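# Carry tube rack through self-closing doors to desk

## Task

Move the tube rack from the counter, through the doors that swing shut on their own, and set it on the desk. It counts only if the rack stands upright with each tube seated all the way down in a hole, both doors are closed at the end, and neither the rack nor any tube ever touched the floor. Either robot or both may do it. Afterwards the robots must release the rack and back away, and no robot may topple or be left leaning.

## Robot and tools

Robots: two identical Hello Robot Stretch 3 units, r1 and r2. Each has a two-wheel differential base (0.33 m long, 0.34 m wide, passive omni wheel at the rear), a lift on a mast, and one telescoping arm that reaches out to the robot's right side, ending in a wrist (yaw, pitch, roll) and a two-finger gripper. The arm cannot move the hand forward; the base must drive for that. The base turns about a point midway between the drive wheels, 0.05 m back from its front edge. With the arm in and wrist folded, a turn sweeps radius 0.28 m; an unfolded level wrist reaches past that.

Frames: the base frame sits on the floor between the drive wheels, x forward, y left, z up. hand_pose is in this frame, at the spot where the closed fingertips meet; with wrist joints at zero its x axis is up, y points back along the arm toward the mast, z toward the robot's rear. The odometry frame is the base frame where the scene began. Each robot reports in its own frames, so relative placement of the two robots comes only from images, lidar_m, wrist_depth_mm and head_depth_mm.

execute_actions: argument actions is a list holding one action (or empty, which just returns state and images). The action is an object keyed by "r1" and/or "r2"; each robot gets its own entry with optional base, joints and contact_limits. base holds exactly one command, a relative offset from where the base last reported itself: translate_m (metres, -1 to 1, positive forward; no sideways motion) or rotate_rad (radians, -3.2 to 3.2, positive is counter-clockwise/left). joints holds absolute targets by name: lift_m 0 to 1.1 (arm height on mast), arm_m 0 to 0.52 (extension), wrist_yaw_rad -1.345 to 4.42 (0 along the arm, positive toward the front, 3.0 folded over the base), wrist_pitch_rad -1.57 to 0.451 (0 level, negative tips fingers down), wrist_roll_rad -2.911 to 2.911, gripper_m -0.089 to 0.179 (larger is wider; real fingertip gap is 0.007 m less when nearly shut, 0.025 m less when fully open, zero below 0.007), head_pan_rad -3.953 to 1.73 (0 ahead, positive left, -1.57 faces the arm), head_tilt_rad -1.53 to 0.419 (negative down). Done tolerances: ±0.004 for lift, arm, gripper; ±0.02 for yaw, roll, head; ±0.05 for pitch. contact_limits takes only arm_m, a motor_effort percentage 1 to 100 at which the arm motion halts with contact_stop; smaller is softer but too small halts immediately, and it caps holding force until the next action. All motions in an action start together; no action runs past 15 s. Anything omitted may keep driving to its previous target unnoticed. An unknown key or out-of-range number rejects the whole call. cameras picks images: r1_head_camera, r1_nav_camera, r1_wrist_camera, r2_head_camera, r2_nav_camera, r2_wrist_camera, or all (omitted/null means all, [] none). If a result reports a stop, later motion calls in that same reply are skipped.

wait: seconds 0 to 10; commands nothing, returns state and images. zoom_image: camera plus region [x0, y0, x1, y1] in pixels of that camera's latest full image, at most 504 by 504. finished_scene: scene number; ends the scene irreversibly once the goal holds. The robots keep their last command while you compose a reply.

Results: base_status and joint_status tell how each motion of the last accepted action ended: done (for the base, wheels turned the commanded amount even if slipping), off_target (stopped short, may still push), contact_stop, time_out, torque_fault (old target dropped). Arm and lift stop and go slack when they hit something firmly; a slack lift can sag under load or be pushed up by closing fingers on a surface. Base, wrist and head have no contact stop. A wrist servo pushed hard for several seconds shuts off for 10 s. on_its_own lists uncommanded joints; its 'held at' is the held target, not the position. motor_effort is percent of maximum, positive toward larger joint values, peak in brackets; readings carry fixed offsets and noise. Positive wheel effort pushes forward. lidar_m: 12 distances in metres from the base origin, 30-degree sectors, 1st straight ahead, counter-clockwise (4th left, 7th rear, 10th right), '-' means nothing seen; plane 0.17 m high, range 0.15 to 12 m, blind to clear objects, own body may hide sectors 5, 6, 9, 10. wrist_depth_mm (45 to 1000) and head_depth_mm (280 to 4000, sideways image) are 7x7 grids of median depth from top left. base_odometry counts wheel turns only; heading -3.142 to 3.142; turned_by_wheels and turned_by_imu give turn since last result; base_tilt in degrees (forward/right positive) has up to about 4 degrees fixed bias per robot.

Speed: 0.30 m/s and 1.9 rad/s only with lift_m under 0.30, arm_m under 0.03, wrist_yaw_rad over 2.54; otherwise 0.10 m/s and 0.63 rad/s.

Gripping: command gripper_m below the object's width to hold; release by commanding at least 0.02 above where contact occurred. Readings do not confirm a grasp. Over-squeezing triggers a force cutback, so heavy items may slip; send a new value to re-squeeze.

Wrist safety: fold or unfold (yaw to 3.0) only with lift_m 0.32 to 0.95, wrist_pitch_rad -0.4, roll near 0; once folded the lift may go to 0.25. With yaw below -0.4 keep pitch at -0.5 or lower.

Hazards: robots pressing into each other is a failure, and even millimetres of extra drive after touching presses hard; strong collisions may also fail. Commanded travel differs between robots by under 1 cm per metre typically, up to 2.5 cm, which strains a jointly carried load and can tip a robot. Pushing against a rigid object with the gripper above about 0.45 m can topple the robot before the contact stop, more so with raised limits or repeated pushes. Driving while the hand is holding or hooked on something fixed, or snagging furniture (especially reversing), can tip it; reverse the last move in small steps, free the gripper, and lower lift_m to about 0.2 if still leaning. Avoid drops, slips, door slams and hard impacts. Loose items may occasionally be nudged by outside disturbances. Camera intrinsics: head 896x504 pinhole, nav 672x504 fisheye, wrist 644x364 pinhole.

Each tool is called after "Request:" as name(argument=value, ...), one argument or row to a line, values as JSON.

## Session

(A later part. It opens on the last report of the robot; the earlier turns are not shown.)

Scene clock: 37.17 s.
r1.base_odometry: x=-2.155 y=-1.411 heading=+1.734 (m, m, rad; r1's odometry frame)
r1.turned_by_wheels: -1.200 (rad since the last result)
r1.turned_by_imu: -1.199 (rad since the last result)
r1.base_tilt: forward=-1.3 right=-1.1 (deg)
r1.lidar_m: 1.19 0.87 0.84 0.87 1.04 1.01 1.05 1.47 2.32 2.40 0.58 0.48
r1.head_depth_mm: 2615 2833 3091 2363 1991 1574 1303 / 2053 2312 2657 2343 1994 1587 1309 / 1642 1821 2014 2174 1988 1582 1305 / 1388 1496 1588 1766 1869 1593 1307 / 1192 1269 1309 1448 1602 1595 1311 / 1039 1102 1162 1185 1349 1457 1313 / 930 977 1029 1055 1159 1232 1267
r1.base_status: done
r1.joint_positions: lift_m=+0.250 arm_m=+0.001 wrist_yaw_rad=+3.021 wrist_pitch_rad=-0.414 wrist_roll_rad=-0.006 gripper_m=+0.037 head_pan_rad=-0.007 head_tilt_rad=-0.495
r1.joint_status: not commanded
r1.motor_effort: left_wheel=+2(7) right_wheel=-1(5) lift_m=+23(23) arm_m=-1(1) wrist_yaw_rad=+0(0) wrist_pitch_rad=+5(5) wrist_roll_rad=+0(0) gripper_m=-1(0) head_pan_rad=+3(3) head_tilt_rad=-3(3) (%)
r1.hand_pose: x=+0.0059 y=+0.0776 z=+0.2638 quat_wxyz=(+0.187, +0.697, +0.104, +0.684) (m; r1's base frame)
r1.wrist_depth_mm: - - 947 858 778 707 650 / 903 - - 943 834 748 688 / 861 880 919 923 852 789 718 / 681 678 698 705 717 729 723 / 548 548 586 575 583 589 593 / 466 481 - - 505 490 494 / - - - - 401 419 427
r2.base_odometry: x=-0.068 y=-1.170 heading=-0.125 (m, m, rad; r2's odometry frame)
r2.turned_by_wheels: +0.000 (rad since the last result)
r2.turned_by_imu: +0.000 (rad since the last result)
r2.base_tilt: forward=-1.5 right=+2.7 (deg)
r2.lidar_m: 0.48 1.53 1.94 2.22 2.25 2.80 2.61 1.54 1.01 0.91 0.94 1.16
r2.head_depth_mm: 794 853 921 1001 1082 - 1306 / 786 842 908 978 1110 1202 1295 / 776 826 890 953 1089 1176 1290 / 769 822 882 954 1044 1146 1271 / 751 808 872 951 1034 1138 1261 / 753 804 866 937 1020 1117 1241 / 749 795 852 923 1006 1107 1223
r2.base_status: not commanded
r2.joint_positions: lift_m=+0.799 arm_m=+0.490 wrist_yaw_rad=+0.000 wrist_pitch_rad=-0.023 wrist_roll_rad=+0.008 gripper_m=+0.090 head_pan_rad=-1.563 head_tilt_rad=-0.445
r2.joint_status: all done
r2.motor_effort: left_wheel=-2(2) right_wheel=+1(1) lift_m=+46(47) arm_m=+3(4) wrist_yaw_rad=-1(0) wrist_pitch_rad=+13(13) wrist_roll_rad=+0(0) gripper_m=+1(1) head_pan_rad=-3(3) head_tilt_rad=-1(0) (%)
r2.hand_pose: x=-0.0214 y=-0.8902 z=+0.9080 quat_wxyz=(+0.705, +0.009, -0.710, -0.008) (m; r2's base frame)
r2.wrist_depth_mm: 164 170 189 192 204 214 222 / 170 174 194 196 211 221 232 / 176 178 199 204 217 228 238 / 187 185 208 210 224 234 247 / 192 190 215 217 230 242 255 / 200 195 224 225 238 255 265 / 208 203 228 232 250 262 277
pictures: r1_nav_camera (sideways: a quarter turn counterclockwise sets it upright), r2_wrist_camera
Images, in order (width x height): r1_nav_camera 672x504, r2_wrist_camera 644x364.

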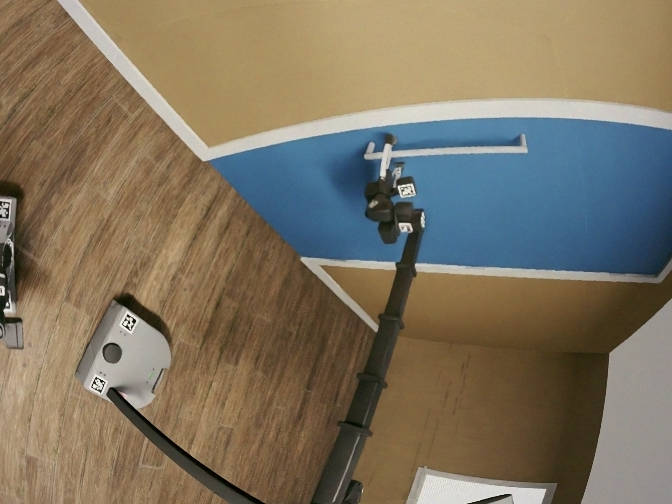

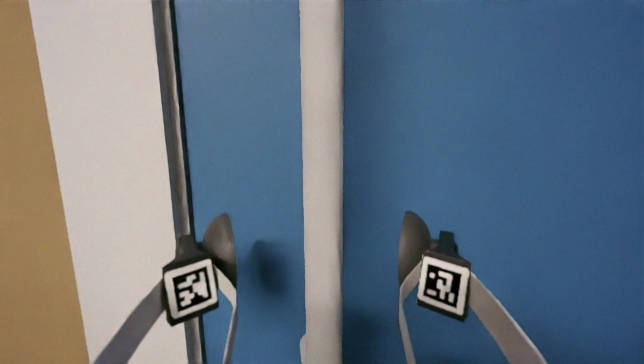

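Request:
execute_actions(
  actions=[
    {"r2":{"joints":{"gripper_m":-0.02}}},
  ],
  cameras=["r2_wrist_camera"],
)

Request:
execute_actions(
  actions=[
    {"r2":{"base":{"translate_m":-0.03},"joints":{"arm_m":0.42,"wrist_yaw_rad":0.087},"contact_limits":{"arm_m":24}}},
  ],
  cameras=["r2_wrist_camera","r1_nav_camera"],
)

Scene clock: 41.73 s.
r1.base_odometry: x=-2.155 y=-1.411 heading=+1.734 (m, m, rad; r1's odometry frame)
r1.turned_by_wheels: +0.000 (rad since the last result)
r1.turned_by_imu: -0.001 (rad since the last result)
r1.base_tilt: forward=-1.2 right=-1.0 (deg)
r1.lidar_m: 1.19 0.87 0.84 0.87 1.04 1.01 1.05 1.46 2.32 2.40 0.58 0.48
r1.head_depth_mm: 2604 2806 3088 2369 1992 1572 1312 / 2055 2302 2666 2375 2008 1569 1304 / 1656 1813 2013 2135 2004 1577 1303 / 1387 1494 1591 1755 1865 1583 1316 / 1190 1275 1314 1439 1601 1590 1311 / 1042 1101 1166 1194 1343 1461 1324 / 926 978 1029 1054 1159 1225 1263
r1.base_status: not commanded
r1.joint_positions: lift_m=+0.250 arm_m=+0.001 wrist_yaw_rad=+3.021 wrist_pitch_rad=-0.414 wrist_roll_rad=-0.006 gripper_m=+0.037 head_pan_rad=-0.007 head_tilt_rad=-0.495
r1.joint_status: not commanded
r1.motor_effort: left_wheel=+3(1) right_wheel=-1(1) lift_m=+23(23) arm_m=-1(1) wrist_yaw_rad=+0(0) wrist_pitch_rad=+5(4) wrist_roll_rad=+0(0) gripper_m=+0(0) head_pan_rad=+3(3) head_tilt_rad=-2(3) (%)
r1.hand_pose: x=+0.0059 y=+0.0776 z=+0.2638 quat_wxyz=(+0.187, +0.697, +0.104, +0.684) (m; r1's base frame)
r1.wrist_depth_mm: - - 946 849 777 695 643 / 890 - - 927 826 748 670 / 869 892 909 917 861 788 721 / 671 686 694 703 717 732 724 / 550 549 588 568 578 578 587 / 465 480 - - 499 491 495 / - - - - 400 418 424
r2.base_odometry: x=-0.068 y=-1.170 heading=-0.125 (m, m, rad; r2's odometry frame)
r2.turned_by_wheels: +0.000 (rad since the last result)
r2.turned_by_imu: +0.000 (rad since the last result)
r2.base_tilt: forward=-1.4 right=+2.7 (deg)
r2.lidar_m: 0.48 1.54 1.95 2.23 2.24 2.80 2.61 1.55 1.01 0.91 0.94 1.17
r2.head_depth_mm: 793 851 921 1005 1085 - 1297 / 785 841 906 973 1111 1190 1291 / 775 826 891 954 1094 1171 1282 / 772 823 882 951 1041 1150 1273 / 752 809 872 947 1036 1136 1253 / 751 807 863 934 1015 1119 1237 / 746 799 855 926 1000 1099 1217
r2.base_status: not commanded
r2.joint_positions: lift_m=+0.799 arm_m=+0.490 wrist_yaw_rad=-0.006 wrist_pitch_rad=-0.023 wrist_roll_rad=+0.008 gripper_m=-0.019 head_pan_rad=-1.563 head_tilt_rad=-0.445
r2.joint_status: all done
r2.motor_effort: left_wheel=-5(4) right_wheel=+4(4) lift_m=+47(46) arm_m=+3(3) wrist_yaw_rad=+6(7) wrist_pitch_rad=+13(13) wrist_roll_rad=+0(0) gripper_m=-22(99) head_pan_rad=-3(3) head_tilt_rad=-1(1) (%)
r2.hand_pose: x=-0.0229 y=-0.8904 z=+0.9080 quat_wxyz=(+0.705, +0.006, -0.710, -0.011) (m; r2's base frame)
r2.wrist_depth_mm: 164 170 187 135 204 212 225 / 170 174 192 196 209 220 231 / 173 178 199 202 217 228 239 / 181 184 204 207 225 233 246 / 192 189 210 148 232 245 258 / 200 194 216 153 241 251 264 / 205 201 226 232 248 261 278
pictures: r2_wrist_camera
Images, in order (width x height): r2_wrist_camera 644x364.

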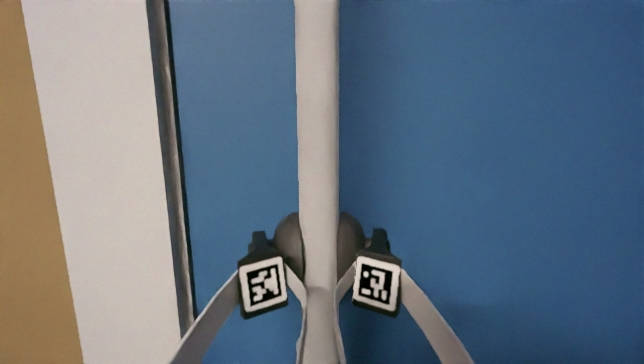

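Scene clock: 43.43 s.
r1.base_odometry: x=-2.155 y=-1.411 heading=+1.734 (m, m, rad; r1's odometry frame)
r1.turned_by_wheels: +0.000 (rad since the last result)
r1.turned_by_imu: +0.000 (rad since the last result)
r1.base_tilt: forward=-1.1 right=-1.0 (deg)
r1.lidar_m: 1.10 0.87 0.84 0.87 1.04 1.01 1.05 1.47 2.32 2.41 0.61 0.51
r1.head_depth_mm: 2584 2824 3084 2381 2004 1571 1303 / 2062 2305 2653 2387 2006 1576 1306 / 1659 1817 1955 2220 2025 1584 1298 / 1376 1485 1539 1744 1876 1582 1308 / 1144 1215 1277 846 1508 1533 1312 / 979 1029 1085 1127 1241 1320 1321 / 856 868 921 990 1098 1205 1257
r1.base_status: not commanded
r1.joint_positions: lift_m=+0.250 arm_m=+0.001 wrist_yaw_rad=+3.021 wrist_pitch_rad=-0.414 wrist_roll_rad=-0.006 gripper_m=+0.037 head_pan_rad=-0.007 head_tilt_rad=-0.495
r1.joint_status: not commanded
r1.motor_effort: left_wheel=+2(2) right_wheel=-1(1) lift_m=+23(23) arm_m=-1(1) wrist_yaw_rad=+0(0) wrist_pitch_rad=+4(5) wrist_roll_rad=+0(0) gripper_m=+1(0) head_pan_rad=+3(3) head_tilt_rad=-4(3) (%)
r1.hand_pose: x=+0.0059 y=+0.0776 z=+0.2638 quat_wxyz=(+0.187, +0.697, +0.104, +0.684) (m; r1's base frame)
r1.wrist_depth_mm: - - 945 856 769 713 639 / 904 - - 930 824 746 688 / 860 888 916 916 863 795 727 / 668 682 692 704 715 739 724 / 544 554 590 571 585 587 597 / 459 482 - - 505 487 494 / - - - - 400 419 422
r2.base_odometry: x=-0.098 y=-1.166 heading=-0.126 (m, m, rad; r2's odometry frame)
r2.turned_by_wheels: -0.001 (rad since the last result)
r2.turned_by_imu: -0.001 (rad since the last result)
r2.base_tilt: forward=-1.5 right=+2.6 (deg)
r2.lidar_m: 0.51 1.56 1.98 2.22 2.24 2.79 2.58 1.55 0.96 0.86 0.94 1.17
r2.head_depth_mm: 752 806 871 945 1022 - 1264 / 737 789 852 921 - 1123 1249 / 719 768 829 888 - 1086 1208 / 707 756 819 892 994 1105 1241 / 750 812 868 947 1040 1139 1264 / 756 810 868 942 1023 1122 1241 / 750 799 858 929 1008 1115 1222
r2.base_status: done
r2.joint_positions: lift_m=+0.799 arm_m=+0.421 wrist_yaw_rad=+0.061 wrist_pitch_rad=-0.024 wrist_roll_rad=+0.008 gripper_m=-0.019 head_pan_rad=-1.563 head_tilt_rad=-0.445
r2.joint_status: wrist_yaw_rad off_target (ended at +0.061, target +0.087); the others done
r2.on_its_own: wrist_yaw_rad is at rest, and its effort (+25) is outside its rest range (-12 to +12)
r2.motor_effort: left_wheel=-10(18) right_wheel=+11(13) lift_m=+47(47) arm_m=-3(4) wrist_yaw_rad=+25(35) wrist_pitch_rad=+13(13) wrist_roll_rad=+0(0) gripper_m=-25(26) head_pan_rad=-3(3) head_tilt_rad=-1(1) (%)
r2.contact_limits: arm_m 24 (drawing in: default 15, maximum 24; extending or still: default 21, maximum 35)
r2.hand_pose: x=-0.0058 y=-0.8206 z=+0.9079 quat_wxyz=(+0.705, +0.030, -0.709, +0.013) (m; r2's base frame)
r2.wrist_depth_mm: 247 238 186 190 203 215 228 / 251 248 191 196 212 223 234 / 261 255 196 202 218 228 241 / 269 262 204 207 226 238 254 / 278 274 209 149 233 247 263 / 284 287 215 154 247 256 271 / 293 297 227 230 250 269 284
pictures: r1_nav_camera (sideways: a quarter turn counterclockwise sets it upright), r2_wrist_camera
Images, in order (width x height): r1_nav_camera 672x504, r2_wrist_camera 644x364.

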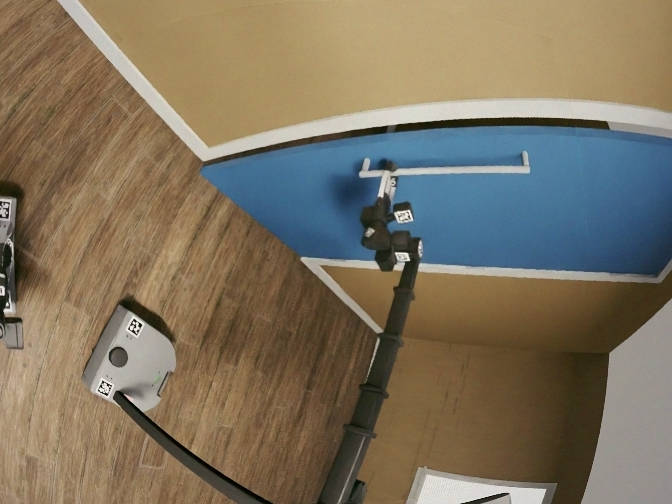

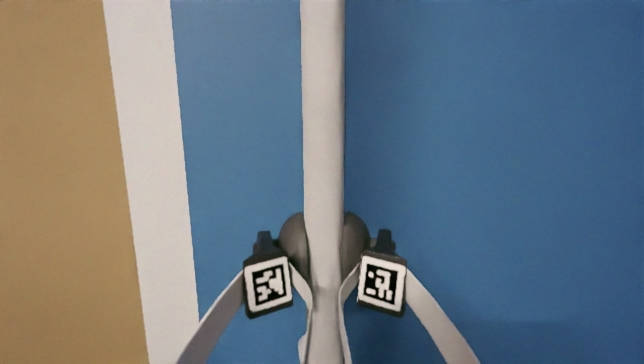

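Request:
execute_actions(
  actions=[
    {"r2":{"base":{"translate_m":-0.054},"joints":{"arm_m":0.351,"wrist_yaw_rad":0.175},"contact_limits":{"arm_m":24}}},
  ],
  cameras=[],
)

Request:
execute_actions(
  actions=[
    {"r2":{"base":{"translate_m":-0.052},"joints":{"arm_m":0.288,"wrist_yaw_rad":0.265},"contact_limits":{"arm_m":24}}},
  ],
  cameras=[],
)

Request:
execute_actions(
  actions=[
    {"r2":{"base":{"translate_m":-0.057},"joints":{"arm_m":0.229,"wrist_yaw_rad":0.355},"contact_limits":{"arm_m":24}}},
  ],
  cameras=[],
)

Request:
execute_actions(
  actions=[
    {"r2":{"base":{"translate_m":-0.063},"joints":{"arm_m":0.176,"wrist_yaw_rad":0.45},"contact_limits":{"arm_m":24}}},
  ],
  cameras=["r1_nav_camera"],
)

Scene clock: 47.83 s.
r1.base_odometry: x=-2.155 y=-1.411 heading=+1.734 (m, m, rad; r1's odometry frame)
r1.turned_by_wheels: +0.000 (rad since the last result)
r1.turned_by_imu: -0.001 (rad since the last result)
r1.base_tilt: forward=-1.1 right=-1.1 (deg)
r1.lidar_m: 0.99 0.87 0.84 0.87 1.04 1.01 1.05 1.46 2.32 2.41 0.67 0.56
r1.head_depth_mm: 2597 2841 3056 2440 1989 1577 1295 / 2057 2329 2548 2585 1997 1574 1302 / 1653 1823 1922 2221 2014 1578 1305 / 1357 1460 1531 837 1828 1580 1312 / 1073 1140 1195 1210 1386 1465 1307 / 892 932 950 985 1096 1239 1289 / 753 790 854 2435 1968 1241 1261
r1.base_status: not commanded
r1.joint_positions: lift_m=+0.250 arm_m=+0.001 wrist_yaw_rad=+3.021 wrist_pitch_rad=-0.414 wrist_roll_rad=-0.006 gripper_m=+0.037 head_pan_rad=-0.007 head_tilt_rad=-0.495
r1.joint_status: not commanded
r1.motor_effort: left_wheel=+2(3) right_wheel=-2(1) lift_m=+23(23) arm_m=-1(0) wrist_yaw_rad=+0(0) wrist_pitch_rad=+4(4) wrist_roll_rad=+0(0) gripper_m=+0(1) head_pan_rad=+3(3) head_tilt_rad=-3(3) (%)
r1.hand_pose: x=+0.0059 y=+0.0776 z=+0.2638 quat_wxyz=(+0.187, +0.697, +0.104, +0.684) (m; r1's base frame)
r1.wrist_depth_mm: - - 946 861 773 700 643 / 894 - - 937 825 746 682 / 873 886 913 933 857 793 719 / 675 681 700 704 714 740 735 / 545 555 584 569 578 588 601 / 466 488 - - 498 488 495 / - - - - 400 418 426
r2.base_odometry: x=-0.152 y=-1.159 heading=-0.126 (m, m, rad; r2's odometry frame)
r2.turned_by_wheels: +0.000 (rad since the last result)
r2.turned_by_imu: +0.000 (rad since the last result)
r2.base_tilt: forward=-1.5 right=+2.7 (deg)
r2.lidar_m: 0.56 1.62 2.41 2.21 2.23 2.75 2.53 1.57 0.92 0.78 0.95 1.18
r2.head_depth_mm: 710 769 832 907 985 - 1247 / 690 741 804 871 - 1075 1180 / 672 719 774 837 - 1022 1120 / 653 689 739 796 873 975 1103 / 643 699 854 949 1045 1147 1269 / 756 815 875 953 1032 1132 1255 / 756 807 866 937 1017 1116 1242
r2.base_status: done
r2.joint_positions: lift_m=+0.799 arm_m=+0.352 wrist_yaw_rad=+0.166 wrist_pitch_rad=-0.025 wrist_roll_rad=+0.008 gripper_m=-0.019 head_pan_rad=-1.563 head_tilt_rad=-0.445
r2.joint_status: all done
r2.motor_effort: left_wheel=-5(21) right_wheel=+4(16) lift_m=+47(47) arm_m=-4(4) wrist_yaw_rad=+9(50) wrist_pitch_rad=+14(14) wrist_roll_rad=+0(0) gripper_m=-23(28) head_pan_rad=-3(3) head_tilt_rad=+0(1) (%)
r2.contact_limits: arm_m 24 (drawing in: default 15, maximum 24; extending or still: default 21, maximum 35)
r2.hand_pose: x=+0.0207 y=-0.7486 z=+0.9076 quat_wxyz=(+0.703, +0.068, -0.706, +0.049) (m; r2's base frame)
r2.wrist_depth_mm: 342 338 188 189 204 213 224 / 348 344 192 196 210 220 233 / 358 353 197 203 218 226 239 / 373 369 204 209 225 238 245 / 385 381 211 148 233 246 260 / 398 395 216 154 241 253 269 / 412 410 229 231 249 262 277
pictures: none
No camera images: the call's "cameras" was empty. Leave "cameras" out to get every camera's image.

Scene clock: 49.47 s.
r1.base_odometry: x=-2.155 y=-1.411 heading=+1.734 (m, m, rad; r1's odometry frame)
r1.turned_by_wheels: +0.000 (rad since the last result)
r1.turned_by_imu: +0.000 (rad since the last result)
r1.base_tilt: forward=-1.2 right=-1.0 (deg)
r1.lidar_m: 0.86 0.86 0.84 0.87 1.04 1.01 1.05 1.47 2.32 2.41 0.72 0.62
r1.head_depth_mm: 2586 2804 3073 2572 1998 1575 1297 / 2068 2333 2448 2619 1987 1575 1304 / 1654 1832 1960 843 2010 1576 1301 / 1339 1433 1501 1439 1802 1579 1309 / 980 1034 1090 1116 1228 1311 1282 / 759 796 844 924 1049 1543 1314 / 688 2695 3081 2792 2026 1242 1267
r1.base_status: not commanded
r1.joint_positions: lift_m=+0.250 arm_m=+0.001 wrist_yaw_rad=+3.021 wrist_pitch_rad=-0.414 wrist_roll_rad=-0.006 gripper_m=+0.037 head_pan_rad=-0.007 head_tilt_rad=-0.495
r1.joint_status: not commanded
r1.motor_effort: left_wheel=+1(1) right_wheel=-1(1) lift_m=+23(23) arm_m=-1(1) wrist_yaw_rad=+0(0) wrist_pitch_rad=+5(5) wrist_roll_rad=+0(0) gripper_m=+1(0) head_pan_rad=+3(3) head_tilt_rad=-3(3) (%)
r1.hand_pose: x=+0.0059 y=+0.0776 z=+0.2638 quat_wxyz=(+0.187, +0.697, +0.104, +0.684) (m; r1's base frame)
r1.wrist_depth_mm: - - 956 850 773 699 645 / 912 - - 911 840 749 685 / 882 887 927 912 865 794 712 / 670 683 693 713 721 734 731 / 541 552 587 571 580 591 590 / 468 485 - - 502 491 497 / - - - - 403 420 424
r2.base_odometry: x=-0.203 y=-1.153 heading=-0.126 (m, m, rad; r2's odometry frame)
r2.turned_by_wheels: +0.000 (rad since the last result)
r2.turned_by_imu: +0.000 (rad since the last result)
r2.base_tilt: forward=-1.5 right=+2.6 (deg)
r2.lidar_m: 0.61 1.67 2.40 2.21 2.22 2.69 2.48 1.58 0.89 0.71 0.94 1.19
r2.head_depth_mm: 682 735 797 871 950 - 1203 / 653 703 758 820 886 1041 1119 / 627 672 723 784 842 - 1044 / 603 638 683 738 795 887 976 / 581 618 665 730 1002 1136 1274 / 753 815 875 948 1038 1146 1266 / 761 815 871 945 1029 1121 1240
r2.base_status: done
r2.joint_positions: lift_m=+0.799 arm_m=+0.289 wrist_yaw_rad=+0.255 wrist_pitch_rad=-0.026 wrist_roll_rad=+0.008 gripper_m=-0.019 head_pan_rad=-1.563 head_tilt_rad=-0.445
r2.joint_status: all done
r2.motor_effort: left_wheel=-5(17) right_wheel=+4(13) lift_m=+48(47) arm_m=-3(4) wrist_yaw_rad=+10(45) wrist_pitch_rad=+14(14) wrist_roll_rad=+0(0) gripper_m=-23(28) head_pan_rad=-3(3) head_tilt_rad=+0(2) (%)
r2.contact_limits: arm_m 24 (drawing in: default 15, maximum 24; extending or still: default 21, maximum 35)
r2.hand_pose: x=+0.0430 y=-0.6808 z=+0.9074 quat_wxyz=(+0.700, +0.099, -0.703, +0.080) (m; r2's base frame)
r2.wrist_depth_mm: 439 425 186 190 202 213 223 / 451 445 192 195 208 221 231 / 471 460 198 203 217 227 240 / 484 470 204 207 223 236 247 / 505 489 211 149 233 245 259 / 531 502 217 154 243 253 265 / 547 526 224 231 247 263 279
pictures: none
No camera images: the call's "cameras" was empty. Leave "cameras" out to get every camera's image.

Scene clock: 51.10 s.
r1.base_odometry: x=-2.155 y=-1.411 heading=+1.734 (m, m, rad; r1's odometry frame)
r1.turned_by_wheels: +0.000 (rad since the last result)
r1.turned_by_imu: +0.000 (rad since the last result)
r1.base_tilt: forward=-1.2 right=-1.0 (deg)
r1.lidar_m: 0.82 0.87 0.84 0.87 1.04 1.01 1.05 1.47 2.32 2.41 0.77 0.67
r1.head_depth_mm: 2587 2811 3020 2573 1978 1568 1294 / 2060 2295 2492 2388 2000 1568 1301 / 1666 1829 1973 2068 2020 1591 1300 / 1274 1356 1456 1415 1699 1534 1308 / 784 802 848 931 1056 1222 1282 / 676 741 2828 2674 2025 1600 1310 / 2454 2733 3103 2829 2050 1238 1259
r1.base_status: not commanded
r1.joint_positions: lift_m=+0.250 arm_m=+0.001 wrist_yaw_rad=+3.021 wrist_pitch_rad=-0.414 wrist_roll_rad=-0.006 gripper_m=+0.037 head_pan_rad=-0.007 head_tilt_rad=-0.495
r1.joint_status: not commanded
r1.motor_effort: left_wheel=+2(2) right_wheel=-1(2) lift_m=+23(23) arm_m=-1(1) wrist_yaw_rad=+0(0) wrist_pitch_rad=+4(4) wrist_roll_rad=+0(0) gripper_m=+1(0) head_pan_rad=+4(4) head_tilt_rad=-4(3) (%)
r1.hand_pose: x=+0.0059 y=+0.0776 z=+0.2638 quat_wxyz=(+0.187, +0.697, +0.104, +0.684) (m; r1's base frame)
r1.wrist_depth_mm: - - 952 863 772 707 642 / 901 - - 926 829 745 676 / 859 892 932 929 864 785 723 / 662 673 697 710 721 723 723 / 544 550 583 570 574 588 592 / 460 485 - - 498 490 488 / - - - - 402 420 422
r2.base_odometry: x=-0.260 y=-1.146 heading=-0.127 (m, m, rad; r2's odometry frame)
r2.turned_by_wheels: +0.000 (rad since the last result)
r2.turned_by_imu: +0.000 (rad since the last result)
r2.base_tilt: forward=-1.5 right=+2.8 (deg)
r2.lidar_m: 0.67 1.73 2.39 2.19 2.22 2.63 2.42 1.59 0.86 0.64 0.95 1.20
r2.head_depth_mm: 657 710 773 845 934 - 1189 / 622 669 723 785 856 - 1088 / 589 631 677 736 795 - 990 / 559 597 638 685 721 816 896 / 534 563 605 650 707 792 1235 / 513 549 860 959 1045 1143 1274 / 766 810 879 957 1037 1130 1254
r2.base_status: done
r2.joint_positions: lift_m=+0.799 arm_m=+0.230 wrist_yaw_rad=+0.342 wrist_pitch_rad=-0.026 wrist_roll_rad=+0.008 gripper_m=-0.019 head_pan_rad=-1.563 head_tilt_rad=-0.445
r2.joint_status: all done
r2.on_its_own: wrist_yaw_rad is at rest, and its effort (+13) is outside its rest range (-12 to +12)
r2.motor_effort: left_wheel=-4(16) right_wheel=+4(12) lift_m=+47(47) arm_m=-3(7) wrist_yaw_rad=+13(49) wrist_pitch_rad=+15(15) wrist_roll_rad=+1(0) gripper_m=-23(28) head_pan_rad=-3(3) head_tilt_rad=-1(1) (%)
r2.contact_limits: arm_m 24 (drawing in: default 15, maximum 24; extending or still: default 21, maximum 35)
r2.hand_pose: x=+0.0642 y=-0.6152 z=+0.9072 quat_wxyz=(+0.696, +0.130, -0.698, +0.110) (m; r2's base frame)
r2.wrist_depth_mm: 569 520 187 190 204 214 224 / 579 559 191 196 211 219 232 / 600 566 198 203 217 228 241 / 642 599 203 209 224 236 251 / 659 629 211 148 234 243 258 / 674 633 214 154 244 254 270 / 723 672 228 232 246 265 281
pictures: none
No camera images: the call's "cameras" was empty. Leave "cameras" out to get every camera's image.

Scene clock: 52.93 s.
r1.base_odometry: x=-2.155 y=-1.411 heading=+1.734 (m, m, rad; r1's odometry frame)
r1.turned_by_wheels: +0.000 (rad since the last result)
r1.turned_by_imu: -0.001 (rad since the last result)
r1.base_tilt: forward=-1.1 right=-0.9 (deg)
r1.lidar_m: 0.80 0.87 0.84 0.87 1.04 1.01 1.05 1.47 2.33 2.41 0.83 0.74
r1.head_depth_mm: 2597 2818 3036 2354 1998 1578 1302 / 2058 2317 2608 2382 2000 1575 1307 / 1652 1820 2027 2177 2006 1571 1304 / 1091 941 970 999 1331 1383 1276 / 667 727 2619 2641 1949 1596 1310 / 2318 2575 2798 2817 2034 1607 1316 / 2483 2735 3054 2813 2037 1244 1262
r1.base_status: not commanded
r1.joint_positions: lift_m=+0.250 arm_m=+0.001 wrist_yaw_rad=+3.021 wrist_pitch_rad=-0.414 wrist_roll_rad=-0.006 gripper_m=+0.037 head_pan_rad=-0.007 head_tilt_rad=-0.495
r1.joint_status: not commanded
r1.motor_effort: left_wheel=+2(2) right_wheel=-1(1) lift_m=+23(23) arm_m=+0(0) wrist_yaw_rad=+1(1) wrist_pitch_rad=+5(5) wrist_roll_rad=+0(1) gripper_m=+0(0) head_pan_rad=+3(4) head_tilt_rad=-2(4) (%)
r1.hand_pose: x=+0.0059 y=+0.0776 z=+0.2638 quat_wxyz=(+0.187, +0.697, +0.104, +0.684) (m; r1's base frame)
r1.wrist_depth_mm: - - 952 861 774 697 646 / 906 - - 943 826 740 677 / 863 891 905 932 863 778 719 / 669 678 702 705 709 743 721 / 541 550 583 575 585 586 596 / 460 481 - - 500 490 493 / - - - - 402 422 425
r2.base_odometry: x=-0.322 y=-1.138 heading=-0.127 (m, m, rad; r2's odometry frame)
r2.turned_by_wheels: +0.000 (rad since the last result)
r2.turned_by_imu: +0.000 (rad since the last result)
r2.base_tilt: forward=-1.5 right=+2.7 (deg)
r2.lidar_m: 0.73 1.79 2.38 2.18 2.21 2.56 2.35 1.61 0.84 0.59 0.58 1.21
r2.head_depth_mm: 644 699 760 834 925 1005 - / 600 643 698 761 838 889 - / 561 598 644 698 759 830 - / 527 560 600 645 693 734 841 / 496 519 547 584 635 695 769 / 468 496 526 570 643 1139 1274 / 452 788 876 957 1047 1143 1264
r2.base_status: done
r2.joint_positions: lift_m=+0.799 arm_m=+0.176 wrist_yaw_rad=+0.433 wrist_pitch_rad=-0.027 wrist_roll_rad=+0.008 gripper_m=-0.019 head_pan_rad=-1.563 head_tilt_rad=-0.445
r2.joint_status: all done
r2.on_its_own: wrist_yaw_rad is at rest, and its effort (+16) is outside its rest range (-12 to +12)
r2.motor_effort: left_wheel=-4(18) right_wheel=+4(13) lift_m=+47(47) arm_m=-3(5) wrist_yaw_rad=+16(56) wrist_pitch_rad=+15(15) wrist_roll_rad=+0(0) gripper_m=-23(29) head_pan_rad=-3(3) head_tilt_rad=-1(1) (%)
r2.contact_limits: arm_m 24 (drawing in: default 15, maximum 24; extending or still: default 21, maximum 35)
r2.hand_pose: x=+0.0858 y=-0.5534 z=+0.9070 quat_wxyz=(+0.690, +0.162, -0.691, +0.142) (m; r2's base frame)
r2.wrist_depth_mm: 723 657 187 191 204 211 223 / 767 684 192 195 211 221 231 / 789 699 197 201 216 228 239 / 809 747 202 208 223 236 249 / 869 747 212 148 233 245 260 / 889 795 216 154 241 254 270 / 940 842 228 232 247 264 277
pictures: r1_nav_camera (sideways: a quarter turn counterclockwise sets it upright)
Images, in order (width x height): r1_nav_camera 672x504.

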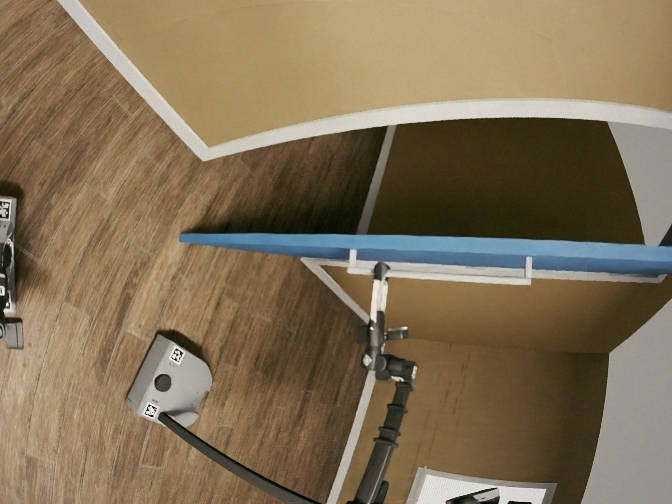

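Request:
execute_actions(
  actions=[
    {"r1":{"base":{"rotate_rad":0.2}},"r2":{"base":{"translate_m":-0.070},"joints":{"arm_m":0.129,"wrist_yaw_rad":0.54},"contact_limits":{"arm_m":24}}},
  ],
  cameras=[],
)

Request:
execute_actions(
  actions=[
    {"r1":{"base":{"translate_m":0.2}},"r2":{"base":{"translate_m":-0.072},"joints":{"arm_m":0.088,"wrist_yaw_rad":0.635},"contact_limits":{"arm_m":24}}},
  ],
  cameras=[],
)

Request:
execute_actions(
  actions=[
    {"r1":{"base":{"translate_m":0.2}},"r2":{"base":{"translate_m":-0.073},"joints":{"arm_m":0.053,"wrist_yaw_rad":0.725},"contact_limits":{"arm_m":24}}},
  ],
  cameras=[],
)

Request:
execute_actions(
  actions=[
    {"r2":{"base":{"translate_m":-0.077},"joints":{"arm_m":0.026,"wrist_yaw_rad":0.82},"contact_limits":{"arm_m":24}}},
  ],
  cameras=["r1_nav_camera","r1_head_camera"],
)

Scene clock: 55.93 s.
r1.base_odometry: x=-2.155 y=-1.411 heading=+1.934 (m, m, rad; r1's odometry frame)
r1.turned_by_wheels: +0.200 (rad since the last result)
r1.turned_by_imu: +0.199 (rad since the last result)
r1.base_tilt: forward=-1.2 right=-1.2 (deg)
r1.lidar_m: 0.79 0.84 0.84 0.93 1.01 1.01 1.14 2.33 2.32 2.59 0.81 1.90
r1.head_depth_mm: 690 1654 1916 2215 2003 1573 1299 / 1415 1487 1644 1047 1848 1492 1265 / 2175 2360 2591 2664 1992 1580 1301 / 2373 2591 2846 2775 2024 1593 1314 / 2569 2865 3188 2786 2025 1600 1311 / 2869 3133 3409 1047 1132 1242 1287 / 776 828 883 951 1023 1110 1209
r1.base_status: done
r1.joint_positions: lift_m=+0.250 arm_m=+0.001 wrist_yaw_rad=+3.021 wrist_pitch_rad=-0.414 wrist_roll_rad=-0.006 gripper_m=+0.037 head_pan_rad=-0.007 head_tilt_rad=-0.495
r1.joint_status: not commanded
r1.motor_effort: left_wheel=-1(5) right_wheel=+2(5) lift_m=+23(23) arm_m=-1(0) wrist_yaw_rad=+0(1) wrist_pitch_rad=+4(4) wrist_roll_rad=+1(0) gripper_m=-1(1) head_pan_rad=+4(4) head_tilt_rad=-3(3) (%)
r1.hand_pose: x=+0.0059 y=+0.0776 z=+0.2638 quat_wxyz=(+0.187, +0.697, +0.104, +0.684) (m; r1's base frame)
r1.wrist_depth_mm: 763 - - 964 812 704 635 / 827 948 - - 872 764 667 / 828 893 915 949 885 794 684 / 682 683 705 711 717 732 704 / 556 556 587 574 578 596 600 / 467 479 - - 498 488 493 / - - - - 400 420 424
r2.base_odometry: x=-0.392 y=-1.129 heading=-0.127 (m, m, rad; r2's odometry frame)
r2.turned_by_wheels: +0.000 (rad since the last result)
r2.turned_by_imu: +0.000 (rad since the last result)
r2.base_tilt: forward=-1.5 right=+2.6 (deg)
r2.lidar_m: 0.81 1.86 2.38 2.17 2.20 2.48 2.28 1.63 0.85 0.55 0.53 1.22
r2.head_depth_mm: 645 701 768 844 941 1057 - / 589 635 688 751 827 905 - / 543 580 624 675 738 811 - / 503 534 571 614 664 706 784 / 467 494 527 560 595 627 707 / 438 448 481 518 555 602 707 / 411 432 458 502 1039 1158 1278
r2.base_status: done
r2.joint_positions: lift_m=+0.799 arm_m=+0.130 wrist_yaw_rad=+0.528 wrist_pitch_rad=-0.028 wrist_roll_rad=+0.008 gripper_m=-0.019 head_pan_rad=-1.563 head_tilt_rad=-0.445
r2.joint_status: all done
r2.motor_effort: left_wheel=-2(18) right_wheel=+2(11) lift_m=+47(47) arm_m=-3(7) wrist_yaw_rad=+12(60) wrist_pitch_rad=+15(15) wrist_roll_rad=+0(0) gripper_m=-23(29) head_pan_rad=-3(3) head_tilt_rad=-2(1) (%)
r2.contact_limits: arm_m 24 (drawing in: default 15, maximum 24; extending or still: default 21, maximum 35)
r2.hand_pose: x=+0.1073 y=-0.4952 z=+0.9069 quat_wxyz=(+0.683, +0.195, -0.682, +0.174) (m; r2's base frame)
r2.wrist_depth_mm: 938 810 186 136 202 212 221 / - 830 193 197 209 219 232 / - 894 197 203 219 227 238 / - 943 203 209 222 233 246 / - 936 211 148 236 241 254 / - - 216 153 242 253 267 / - - 228 231 249 263 276
pictures: none
No camera images: the call's "cameras" was empty. Leave "cameras" out to get every camera's image.

Scene clock: 58.40 s.
r1.base_odometry: x=-2.226 y=-1.224 heading=+1.933 (m, m, rad; r1's odometry frame)
r1.turned_by_wheels: +0.000 (rad since the last result)
r1.turned_by_imu: +0.001 (rad since the last result)
r1.base_tilt: forward=-1.3 right=-1.1 (deg)
r1.lidar_m: 1.10 0.71 0.71 0.79 1.16 1.15 1.31 2.46 2.45 2.75 0.77 0.61
r1.head_depth_mm: 871 842 822 800 780 768 911 / 1293 1408 1474 1568 1488 1419 1237 / 2033 2185 2389 2547 2019 1576 1308 / 2210 2395 2638 2740 2008 1593 1306 / 2425 2709 2933 2803 2022 1581 1313 / 2655 2974 3303 2800 1955 1038 1143 / 2897 3074 733 787 844 926 1006
r1.base_status: done
r1.joint_positions: lift_m=+0.250 arm_m=+0.001 wrist_yaw_rad=+3.021 wrist_pitch_rad=-0.414 wrist_roll_rad=-0.006 gripper_m=+0.037 head_pan_rad=-0.007 head_tilt_rad=-0.495
r1.joint_status: not commanded
r1.motor_effort: left_wheel=-1(3) right_wheel=+2(7) lift_m=+23(23) arm_m=-1(1) wrist_yaw_rad=+1(0) wrist_pitch_rad=+5(5) wrist_roll_rad=+0(0) gripper_m=-2(1) head_pan_rad=+4(4) head_tilt_rad=-3(2) (%)
r1.hand_pose: x=+0.0059 y=+0.0776 z=+0.2638 quat_wxyz=(+0.187, +0.697, +0.104, +0.684) (m; r1's base frame)
r1.wrist_depth_mm: 874 - 960 821 691 603 535 / 949 - - 882 732 638 556 / 866 875 915 870 764 666 595 / 670 674 702 714 720 688 616 / 545 553 587 564 584 582 593 / 462 485 - - 504 492 496 / - - - - 401 421 424
r2.base_odometry: x=-0.463 y=-1.120 heading=-0.127 (m, m, rad; r2's odometry frame)
r2.turned_by_wheels: +0.000 (rad since the last result)
r2.turned_by_imu: +0.000 (rad since the last result)
r2.base_tilt: forward=-1.5 right=+2.6 (deg)
r2.lidar_m: 0.77 1.93 2.36 2.17 2.19 2.42 2.22 1.64 0.89 0.52 0.48 0.80
r2.head_depth_mm: 667 724 798 881 992 1121 1249 / 596 643 695 763 838 927 1006 / 537 574 616 665 726 796 892 / 489 518 554 594 641 693 - / 448 473 503 536 573 600 655 / 415 434 451 470 502 546 591 / 385 397 424 447 475 521 1284
r2.base_status: done
r2.joint_positions: lift_m=+0.799 arm_m=+0.089 wrist_yaw_rad=+0.621 wrist_pitch_rad=-0.028 wrist_roll_rad=+0.008 gripper_m=-0.019 head_pan_rad=-1.563 head_tilt_rad=-0.445
r2.joint_status: all done
r2.on_its_own: wrist_yaw_rad is at rest, and its effort (+13) is outside its rest range (-12 to +12)
r2.motor_effort: left_wheel=-3(15) right_wheel=+2(10) lift_m=+47(47) arm_m=-3(6) wrist_yaw_rad=+13(62) wrist_pitch_rad=+16(15) wrist_roll_rad=+0(0) gripper_m=-23(29) head_pan_rad=-3(3) head_tilt_rad=+0(0) (%)
r2.contact_limits: arm_m 24 (drawing in: default 15, maximum 24; extending or still: default 21, maximum 35)
r2.hand_pose: x=+0.1272 y=-0.4413 z=+0.9068 quat_wxyz=(+0.674, +0.227, -0.672, +0.206) (m; r2's base frame)
r2.wrist_depth_mm: - - 189 190 202 211 220 / - - 193 196 212 220 229 / - - 200 202 216 227 238 / - - 203 208 223 235 246 / - - 212 148 232 240 255 / - - 215 154 242 253 266 / - - 227 231 248 260 279
pictures: none
No camera images: the call's "cameras" was empty. Leave "cameras" out to get every camera's image.

Scene clock: 60.80 s.
r1.base_odometry: x=-2.297 y=-1.037 heading=+1.933 (m, m, rad; r1's odometry frame)
r1.turned_by_wheels: +0.000 (rad since the last result)
r1.turned_by_imu: +0.001 (rad since the last result)
r1.base_tilt: forward=-1.2 right=-1.0 (deg)
r1.lidar_m: 1.26 0.57 0.57 0.64 1.04 1.30 1.48 2.59 2.59 0.77 0.76 0.47
r1.head_depth_mm: 999 1005 1009 1017 1024 1033 1045 / 1723 1842 1341 1462 1562 1482 1303 / 1860 2029 2214 2385 2009 1584 1302 / 2028 2204 2430 2619 2013 1587 1313 / 2227 2462 2731 2779 2022 1597 1312 / 2466 2745 3104 2774 2031 1604 1284 / 2741 2957 3221 2792 1835 730 796
r1.base_status: done
r1.joint_positions: lift_m=+0.250 arm_m=+0.001 wrist_yaw_rad=+3.021 wrist_pitch_rad=-0.414 wrist_roll_rad=-0.006 gripper_m=+0.037 head_pan_rad=-0.007 head_tilt_rad=-0.495
r1.joint_status: not commanded
r1.motor_effort: left_wheel=-1(5) right_wheel=+2(6) lift_m=+23(23) arm_m=+0(1) wrist_yaw_rad=+0(0) wrist_pitch_rad=+4(5) wrist_roll_rad=+0(0) gripper_m=+0(1) head_pan_rad=+3(3) head_tilt_rad=-3(3) (%)
r1.hand_pose: x=+0.0059 y=+0.0776 z=+0.2638 quat_wxyz=(+0.187, +0.697, +0.104, +0.684) (m; r1's base frame)
r1.wrist_depth_mm: - - 810 675 571 501 436 / - - 855 733 607 524 460 / 872 884 871 785 653 561 481 / 674 675 706 700 664 587 506 / 549 551 579 576 586 571 526 / 462 485 - - 501 492 494 / - - - - 404 417 424
r2.base_odometry: x=-0.535 y=-1.110 heading=-0.127 (m, m, rad; r2's odometry frame)
r2.turned_by_wheels: +0.000 (rad since the last result)
r2.turned_by_imu: +0.000 (rad since the last result)
r2.base_tilt: forward=-1.5 right=+2.7 (deg)
r2.lidar_m: 1.98 2.01 2.35 2.16 2.18 2.33 2.14 1.66 0.94 0.50 0.44 0.76
r2.head_depth_mm: 716 783 864 961 1086 1233 1321 / 620 667 726 795 872 977 1097 / 544 582 623 676 735 801 893 / 486 516 550 588 631 684 719 / 439 462 490 521 555 593 630 / 401 420 442 467 486 498 537 / 368 378 351 408 444 470 502
r2.base_status: done
r2.joint_positions: lift_m=+0.799 arm_m=+0.054 wrist_yaw_rad=+0.707 wrist_pitch_rad=-0.029 wrist_roll_rad=+0.008 gripper_m=-0.019 head_pan_rad=-1.563 head_tilt_rad=-0.445
r2.joint_status: all done
r2.on_its_own: wrist_yaw_rad is at rest, and its effort (+18) is outside its rest range (-12 to +12)
r2.motor_effort: left_wheel=-3(14) right_wheel=+3(11) lift_m=+47(47) arm_m=-4(6) wrist_yaw_rad=+18(63) wrist_pitch_rad=+16(16) wrist_roll_rad=+0(0) gripper_m=-23(30) head_pan_rad=-3(3) head_tilt_rad=-1(0) (%)
r2.contact_limits: arm_m 24 (drawing in: default 15, maximum 24; extending or still: default 21, maximum 35)
r2.hand_pose: x=+0.1446 y=-0.3928 z=+0.9066 quat_wxyz=(+0.665, +0.255, -0.662, +0.234) (m; r2's base frame)
r2.wrist_depth_mm: - - 188 191 203 212 221 / - - 191 197 208 219 229 / - - 198 202 215 228 237 / - - 205 208 225 234 249 / - - 212 149 232 243 254 / - - 217 154 243 253 269 / 695 - 228 230 248 263 278
pictures: none
No camera images: the call's "cameras" was empty. Leave "cameras" out to get every camera's image.

Scene clock: 62.57 s.
r1.base_odometry: x=-2.297 y=-1.037 heading=+1.933 (m, m, rad; r1's odometry frame)
r1.turned_by_wheels: +0.000 (rad since the last result)
r1.turned_by_imu: +0.000 (rad since the last result)
r1.base_tilt: forward=-1.2 right=-1.0 (deg)
r1.lidar_m: 1.28 0.57 0.57 0.64 1.04 1.30 1.48 2.59 2.59 0.96 0.53 0.56
r1.head_depth_mm: 1006 1038 1062 1093 1123 1160 1187 / 1710 1842 1345 1477 1571 1531 1303 / 1869 2017 2197 2372 2000 1588 1300 / 2040 2193 2450 2619 2010 1583 1304 / 2239 2436 2730 2811 2036 1587 1310 / 2442 2752 3054 2820 2024 1589 1285 / 2744 2977 3212 2829 1827 730 796
r1.base_status: not commanded
r1.joint_positions: lift_m=+0.250 arm_m=+0.001 wrist_yaw_rad=+3.021 wrist_pitch_rad=-0.414 wrist_roll_rad=-0.006 gripper_m=+0.037 head_pan_rad=-0.007 head_tilt_rad=-0.495
r1.joint_status: not commanded
r1.motor_effort: left_wheel=-1(0) right_wheel=+2(2) lift_m=+23(23) arm_m=-1(0) wrist_yaw_rad=+0(0) wrist_pitch_rad=+5(5) wrist_roll_rad=+0(0) gripper_m=+0(1) head_pan_rad=+3(3) head_tilt_rad=-3(2) (%)
r1.hand_pose: x=+0.0059 y=+0.0776 z=+0.2638 quat_wxyz=(+0.187, +0.697, +0.104, +0.684) (m; r1's base frame)
r1.wrist_depth_mm: - - 811 674 574 497 442 / - - 858 727 611 522 459 / 876 889 868 780 651 562 484 / 682 678 703 702 665 574 507 / 545 556 587 570 586 568 528 / 461 483 - - 505 494 492 / - - - - 400 420 425
r2.base_odometry: x=-0.612 y=-1.100 heading=-0.127 (m, m, rad; r2's odometry frame)
r2.turned_by_wheels: +0.000 (rad since the last result)
r2.turned_by_imu: +0.000 (rad since the last result)
r2.base_tilt: forward=-1.5 right=+2.7 (deg)
r2.lidar_m: 2.06 2.09 2.34 2.15 2.17 2.25 2.06 1.68 1.07 0.50 0.40 0.83
r2.head_depth_mm: 808 891 975 1058 1181 1308 1359 / 672 728 793 868 959 1076 1220 / 574 614 658 709 772 844 928 / 501 531 564 601 642 692 752 / 444 467 492 521 551 588 630 / 399 416 437 459 484 512 516 / 363 377 393 411 362 433 466
r2.base_status: done
r2.joint_positions: lift_m=+0.799 arm_m=+0.027 wrist_yaw_rad=+0.800 wrist_pitch_rad=-0.029 wrist_roll_rad=+0.008 gripper_m=-0.019 head_pan_rad=-1.563 head_tilt_rad=-0.445
r2.joint_status: all done
r2.on_its_own: wrist_yaw_rad is at rest, and its effort (+19) is outside its rest range (-12 to +12)
r2.motor_effort: left_wheel=-3(16) right_wheel=+1(9) lift_m=+47(47) arm_m=-4(6) wrist_yaw_rad=+19(74) wrist_pitch_rad=+16(16) wrist_roll_rad=+0(0) gripper_m=-24(32) head_pan_rad=-2(3) head_tilt_rad=-1(1) (%)
r2.contact_limits: arm_m 24 (drawing in: default 15, maximum 24; extending or still: default 21, maximum 35)
r2.hand_pose: x=+0.1619 y=-0.3495 z=+0.9066 quat_wxyz=(+0.653, +0.286, -0.649, +0.265) (m; r2's base frame)
r2.wrist_depth_mm: - - 188 189 202 210 220 / - - 193 196 210 219 229 / - - 199 202 215 226 236 / - - 204 208 223 234 246 / - - 211 148 232 241 256 / - - 217 154 240 253 266 / 767 - 230 229 246 263 274
pictures: r1_head_camera (sideways: a quarter turn clockwise sets it upright), r1_nav_camera (sideways: a quarter turn counterclockwise sets it upright)
Images, in order (width x height): r1_head_camera 896x504, r1_nav_camera 672x504.

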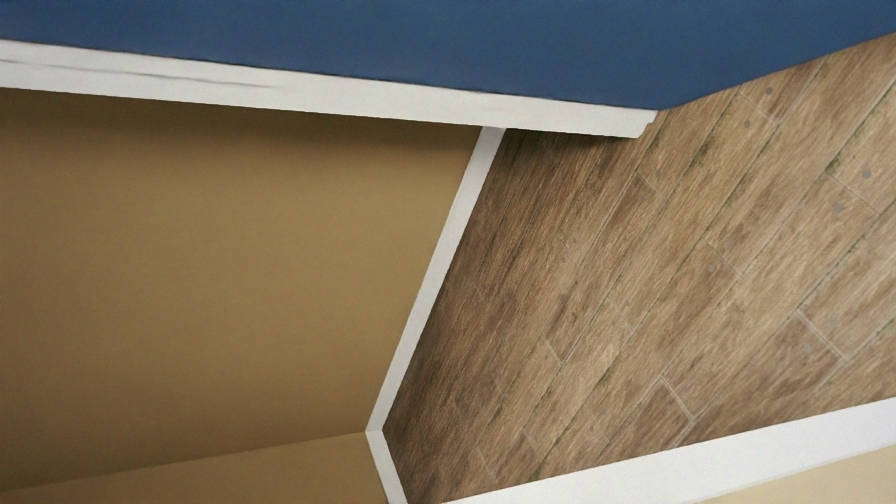

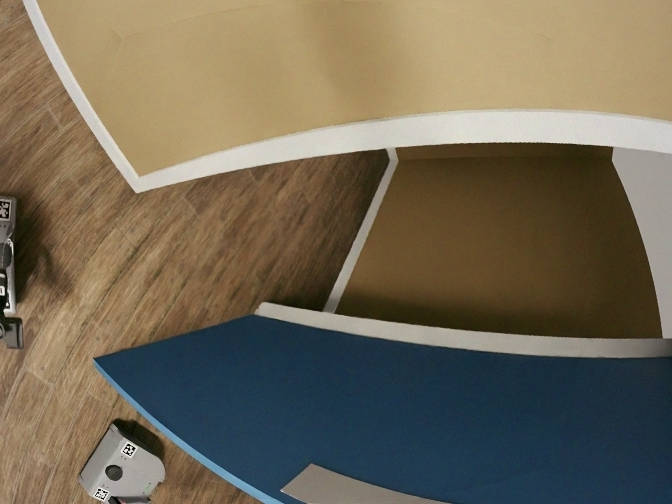

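Request:
execute_actions(
  actions=[
    {"r1":{"base":{"translate_m":0.88}},"r2":{"base":{"translate_m":-0.083},"joints":{"arm_m":0.006,"wrist_yaw_rad":0.92},"contact_limits":{"arm_m":24}}},
  ],
  cameras=["r1_nav_camera"],
)

Scene clock: 67.67 s.
r1.base_odometry: x=-2.609 y=-0.214 heading=+1.933 (m, m, rad; r1's odometry frame)
r1.turned_by_wheels: +0.000 (rad since the last result)
r1.turned_by_imu: +0.005 (rad since the last result)
r1.base_tilt: forward=-1.3 right=-1.1 (deg)
r1.lidar_m: 1.26 2.08 2.16 1.17 0.37 0.38 2.21 0.66 0.43 0.39 0.39 0.48
r1.head_depth_mm: 1005 1076 1155 1263 1373 1477 1297 / 1078 1167 1257 1377 1516 1563 1302 / 1170 1266 1386 1523 1676 1575 1306 / 1267 1382 1531 1706 1876 1594 1309 / 1390 1543 1705 1934 2009 1588 1311 / 1542 1725 1946 2221 2041 1595 1324 / 1718 1953 2229 2546 2044 1602 1324
r1.base_status: done
r1.joint_positions: lift_m=+0.250 arm_m=+0.001 wrist_yaw_rad=+3.021 wrist_pitch_rad=-0.414 wrist_roll_rad=-0.006 gripper_m=+0.037 head_pan_rad=-0.007 head_tilt_rad=-0.495
r1.joint_status: not commanded
r1.motor_effort: left_wheel=-1(3) right_wheel=+2(6) lift_m=+23(23) arm_m=-1(1) wrist_yaw_rad=+0(0) wrist_pitch_rad=+4(5) wrist_roll_rad=+0(0) gripper_m=+0(0) head_pan_rad=+3(3) head_tilt_rad=-2(4) (%)
r1.hand_pose: x=+0.0059 y=+0.0776 z=+0.2638 quat_wxyz=(+0.187, +0.697, +0.104, +0.684) (m; r1's base frame)
r1.wrist_depth_mm: 305 - - - - - - / 322 850 - - - - - / 328 389 932 926 972 979 - / 343 409 690 715 726 735 736 / 360 445 589 568 586 590 591 / 386 455 - - 501 488 492 / - - - - 403 420 423
r2.base_odometry: x=-0.694 y=-1.090 heading=-0.128 (m, m, rad; r2's odometry frame)
r2.turned_by_wheels: +0.000 (rad since the last result)
r2.turned_by_imu: +0.000 (rad since the last result)
r2.base_tilt: forward=-1.5 right=+2.7 (deg)
r2.lidar_m: 2.14 2.17 2.33 2.14 2.16 2.16 1.99 1.70 1.11 0.51 0.38 0.40
r2.head_depth_mm: 866 926 1005 1097 1199 1332 1348 / 779 845 921 1017 1128 1246 1305 / 637 679 728 786 848 929 1022 / 537 567 599 636 681 730 785 / 465 487 511 537 568 603 641 / 409 426 444 466 488 513 543 / 367 379 394 410 428 447 385
r2.base_status: done
r2.joint_positions: lift_m=+0.799 arm_m=+0.007 wrist_yaw_rad=+0.900 wrist_pitch_rad=-0.029 wrist_roll_rad=+0.008 gripper_m=-0.019 head_pan_rad=-1.563 head_tilt_rad=-0.445
r2.joint_status: wrist_yaw_rad off_target (ended at +0.900, target +0.920); the others done
r2.on_its_own: wrist_yaw_rad is at rest, and its effort (+20) is outside its rest range (-12 to +12)
r2.motor_effort: left_wheel=-4(17) right_wheel=+2(9) lift_m=+47(46) arm_m=-3(9) wrist_yaw_rad=+20(82) wrist_pitch_rad=+16(16) wrist_roll_rad=+0(0) gripper_m=-24(33) head_pan_rad=-3(3) head_tilt_rad=-1(0) (%)
r2.contact_limits: arm_m 24 (drawing in: default 15, maximum 24; extending or still: default 21, maximum 35)
r2.hand_pose: x=+0.1786 y=-0.3104 z=+0.9065 quat_wxyz=(+0.639, +0.318, -0.634, +0.297) (m; r2's base frame)
r2.wrist_depth_mm: - - 186 190 203 208 218 / - - 193 195 208 216 227 / - - 199 202 214 225 234 / - - 205 210 223 232 242 / - - 212 149 228 239 252 / - - 217 154 240 249 263 / - - 229 231 245 261 273
pictures: r1_nav_camera (sideways: a quarter turn counterclockwise sets it upright)
Images, in order (width x height): r1_nav_camera 672x504.

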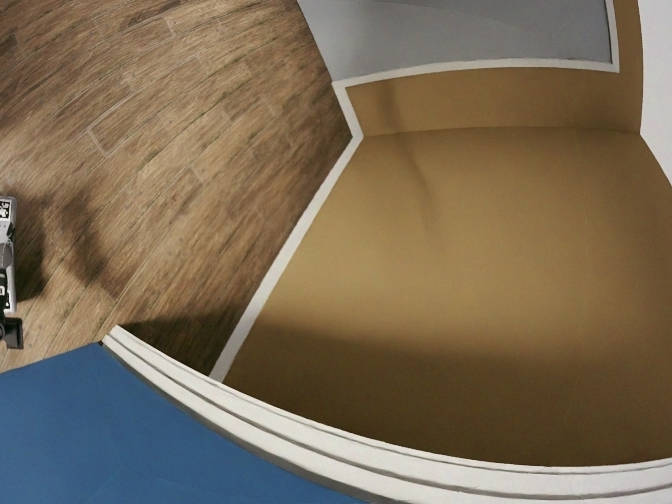

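Request:
execute_actions(
  actions=[
    {"r1":{"base":{"rotate_rad":-1.855}},"r2":{"joints":{"wrist_yaw_rad":0.905}}},
  ],
  cameras=[],
)

Request:
execute_actions(
  actions=[
    {"r1":{"base":{"translate_m":0.25},"joints":{"head_tilt_rad":-1.0,"head_pan_rad":0.5,"lift_m":0.33}}},
  ],
  cameras=["r1_nav_camera"],
)

Scene clock: 70.37 s.
r1.base_odometry: x=-2.609 y=-0.214 heading=+0.078 (m, m, rad; r1's odometry frame)
r1.turned_by_wheels: -1.855 (rad since the last result)
r1.turned_by_imu: -1.852 (rad since the last result)
r1.base_tilt: forward=-1.2 right=-1.1 (deg)
r1.lidar_m: 0.39 0.39 0.42 0.55 1.52 2.35 1.48 1.03 0.37 2.00 2.66 0.50
r1.head_depth_mm: 368 404 449 506 577 673 807 / 350 384 424 473 537 618 728 / 335 365 401 445 501 573 665 / 321 348 381 420 470 530 612 / 307 333 362 398 441 495 565 / 296 319 346 378 417 465 525 / 288 306 331 361 395 438 492
r1.base_status: done
r1.joint_positions: lift_m=+0.250 arm_m=+0.001 wrist_yaw_rad=+3.021 wrist_pitch_rad=-0.414 wrist_roll_rad=-0.006 gripper_m=+0.037 head_pan_rad=-0.007 head_tilt_rad=-0.495
r1.joint_status: not commanded
r1.motor_effort: left_wheel=+2(7) right_wheel=-1(5) lift_m=+23(23) arm_m=-1(1) wrist_yaw_rad=+0(1) wrist_pitch_rad=+5(4) wrist_roll_rad=+0(0) gripper_m=+0(0) head_pan_rad=+3(3) head_tilt_rad=-3(3) (%)
r1.hand_pose: x=+0.0059 y=+0.0776 z=+0.2638 quat_wxyz=(+0.187, +0.697, +0.104, +0.684) (m; r1's base frame)
r1.wrist_depth_mm: - - - - 506 401 328 / - - - - 538 417 337 / 870 887 925 939 579 436 346 / 680 679 708 715 619 451 358 / 547 553 581 570 573 472 370 / 465 487 - - 493 467 382 / - - - - 403 420 391
r2.base_odometry: x=-0.694 y=-1.090 heading=-0.128 (m, m, rad; r2's odometry frame)
r2.turned_by_wheels: +0.000 (rad since the last result)
r2.turned_by_imu: +0.000 (rad since the last result)
r2.base_tilt: forward=-1.5 right=+2.6 (deg)
r2.lidar_m: 2.14 2.17 2.33 2.14 2.15 2.16 1.98 1.69 1.11 0.51 0.38 0.40
r2.head_depth_mm: 865 928 1005 1099 1201 1336 1352 / 779 847 922 1015 1124 1246 1309 / 636 678 726 783 849 923 1015 / 537 567 601 636 681 731 786 / 464 486 510 538 568 602 641 / 409 426 445 464 488 512 545 / 366 380 394 410 426 446 385
r2.base_status: not commanded
r2.joint_positions: lift_m=+0.799 arm_m=+0.007 wrist_yaw_rad=+0.895 wrist_pitch_rad=-0.029 wrist_roll_rad=+0.008 gripper_m=-0.019 head_pan_rad=-1.563 head_tilt_rad=-0.445
r2.joint_status: all done
r2.motor_effort: left_wheel=-3(3) right_wheel=+1(3) lift_m=+47(47) arm_m=-3(3) wrist_yaw_rad=+10(19) wrist_pitch_rad=+16(16) wrist_roll_rad=+0(0) gripper_m=-23(23) head_pan_rad=-3(3) head_tilt_rad=-1(1) (%)
r2.hand_pose: x=+0.1779 y=-0.3114 z=+0.9065 quat_wxyz=(+0.640, +0.316, -0.635, +0.295) (m; r2's base frame)
r2.wrist_depth_mm: - - 188 191 201 211 220 / - - 192 196 208 219 225 / - - 200 204 215 223 236 / - - 206 208 222 234 243 / - - 213 148 230 242 255 / - - 217 153 242 250 262 / - - 227 230 248 260 274
pictures: none
No camera images: the call's "cameras" was empty. Leave "cameras" out to get every camera's image.

Scene clock: 73.57 s.
r1.base_odometry: x=-2.360 y=-0.194 heading=+0.078 (m, m, rad; r1's odometry frame)
r1.turned_by_wheels: +0.000 (rad since the last result)
r1.turned_by_imu: +0.001 (rad since the last result)
r1.base_tilt: forward=-1.3 right=-1.0 (deg)
r1.lidar_m: 0.16 0.16 0.17 0.25 1.36 2.57 1.64 0.54 0.68 2.12 0.46 0.21
r1.head_depth_mm: - - - - 311 475 1069 / - - - - 318 493 1071 / - - - - 317 511 1075 / - - - - 322 530 1102 / - - - - 329 549 1117 / - - - - 335 571 1110 / - - - - 333 595 1108
r1.base_status: done
r1.joint_positions: lift_m=+0.330 arm_m=+0.001 wrist_yaw_rad=+3.021 wrist_pitch_rad=-0.414 wrist_roll_rad=-0.006 gripper_m=+0.037 head_pan_rad=+0.493 head_tilt_rad=-0.988
r1.joint_status: all done
r1.motor_effort: left_wheel=+2(8) right_wheel=-1(4) lift_m=+35(36) arm_m=-1(1) wrist_yaw_rad=+0(0) wrist_pitch_rad=+4(5) wrist_roll_rad=+1(0) gripper_m=-1(1) head_pan_rad=+3(27) head_tilt_rad=-6(35) (%)
r1.hand_pose: x=+0.0059 y=+0.0775 z=+0.3433 quat_wxyz=(+0.187, +0.697, +0.104, +0.684) (m; r1's base frame)
r1.wrist_depth_mm: - - 487 341 237 181 147 / - - 527 367 248 187 151 / - - 578 391 262 194 156 / 814 814 634 422 272 202 161 / 662 681 668 448 280 212 166 / 551 562 - 497 271 222 172 / 486 501 - 508 365 226 178
r2.base_odometry: x=-0.694 y=-1.090 heading=-0.128 (m, m, rad; r2's odometry frame)
r2.turned_by_wheels: +0.000 (rad since the last result)
r2.turned_by_imu: +0.000 (rad since the last result)
r2.base_tilt: forward=-1.5 right=+2.7 (deg)
r2.lidar_m: 2.14 2.17 2.32 2.14 2.15 2.15 1.98 1.69 1.10 0.51 0.38 0.40
r2.head_depth_mm: 865 929 1007 1095 1205 1335 1346 / 778 843 922 1017 1132 1245 1307 / 633 679 727 785 850 924 1016 / 537 567 600 638 682 731 784 / 464 487 510 539 568 602 639 / 410 427 445 466 487 513 545 / 366 379 393 409 427 446 385
r2.base_status: not commanded
r2.joint_positions: lift_m=+0.799 arm_m=+0.007 wrist_yaw_rad=+0.895 wrist_pitch_rad=-0.029 wrist_roll_rad=+0.008 gripper_m=-0.019 head_pan_rad=-1.563 head_tilt_rad=-0.445
r2.joint_status: not commanded
r2.motor_effort: left_wheel=-3(3) right_wheel=+1(1) lift_m=+46(47) arm_m=-4(3) wrist_yaw_rad=+10(10) wrist_pitch_rad=+16(16) wrist_roll_rad=+0(0) gripper_m=-23(23) head_pan_rad=-3(3) head_tilt_rad=-1(1) (%)
r2.hand_pose: x=+0.1779 y=-0.3114 z=+0.9065 quat_wxyz=(+0.640, +0.316, -0.635, +0.295) (m; r2's base frame)
r2.wrist_depth_mm: - - 188 189 202 212 219 / - - 193 196 208 218 227 / - - 199 202 215 225 234 / - - 205 210 223 232 244 / - - 212 148 231 241 252 / - - 218 153 241 250 266 / - - 229 232 245 262 274
pictures: r1_nav_camera (sideways: a quarter turn counterclockwise sets it upright)
Images, in order (width x height): r1_nav_camera 672x504.

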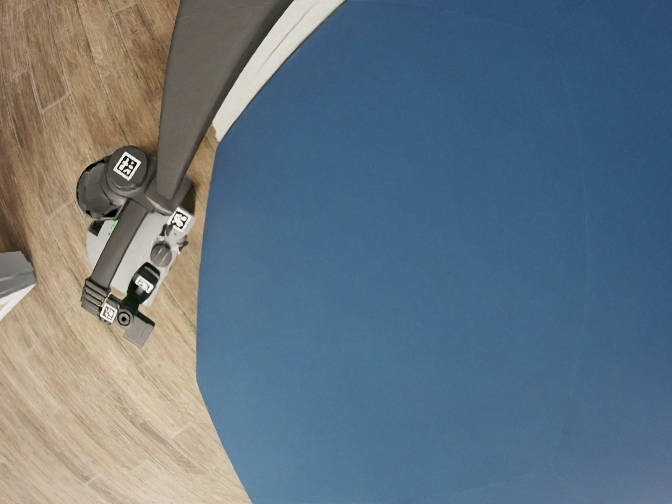

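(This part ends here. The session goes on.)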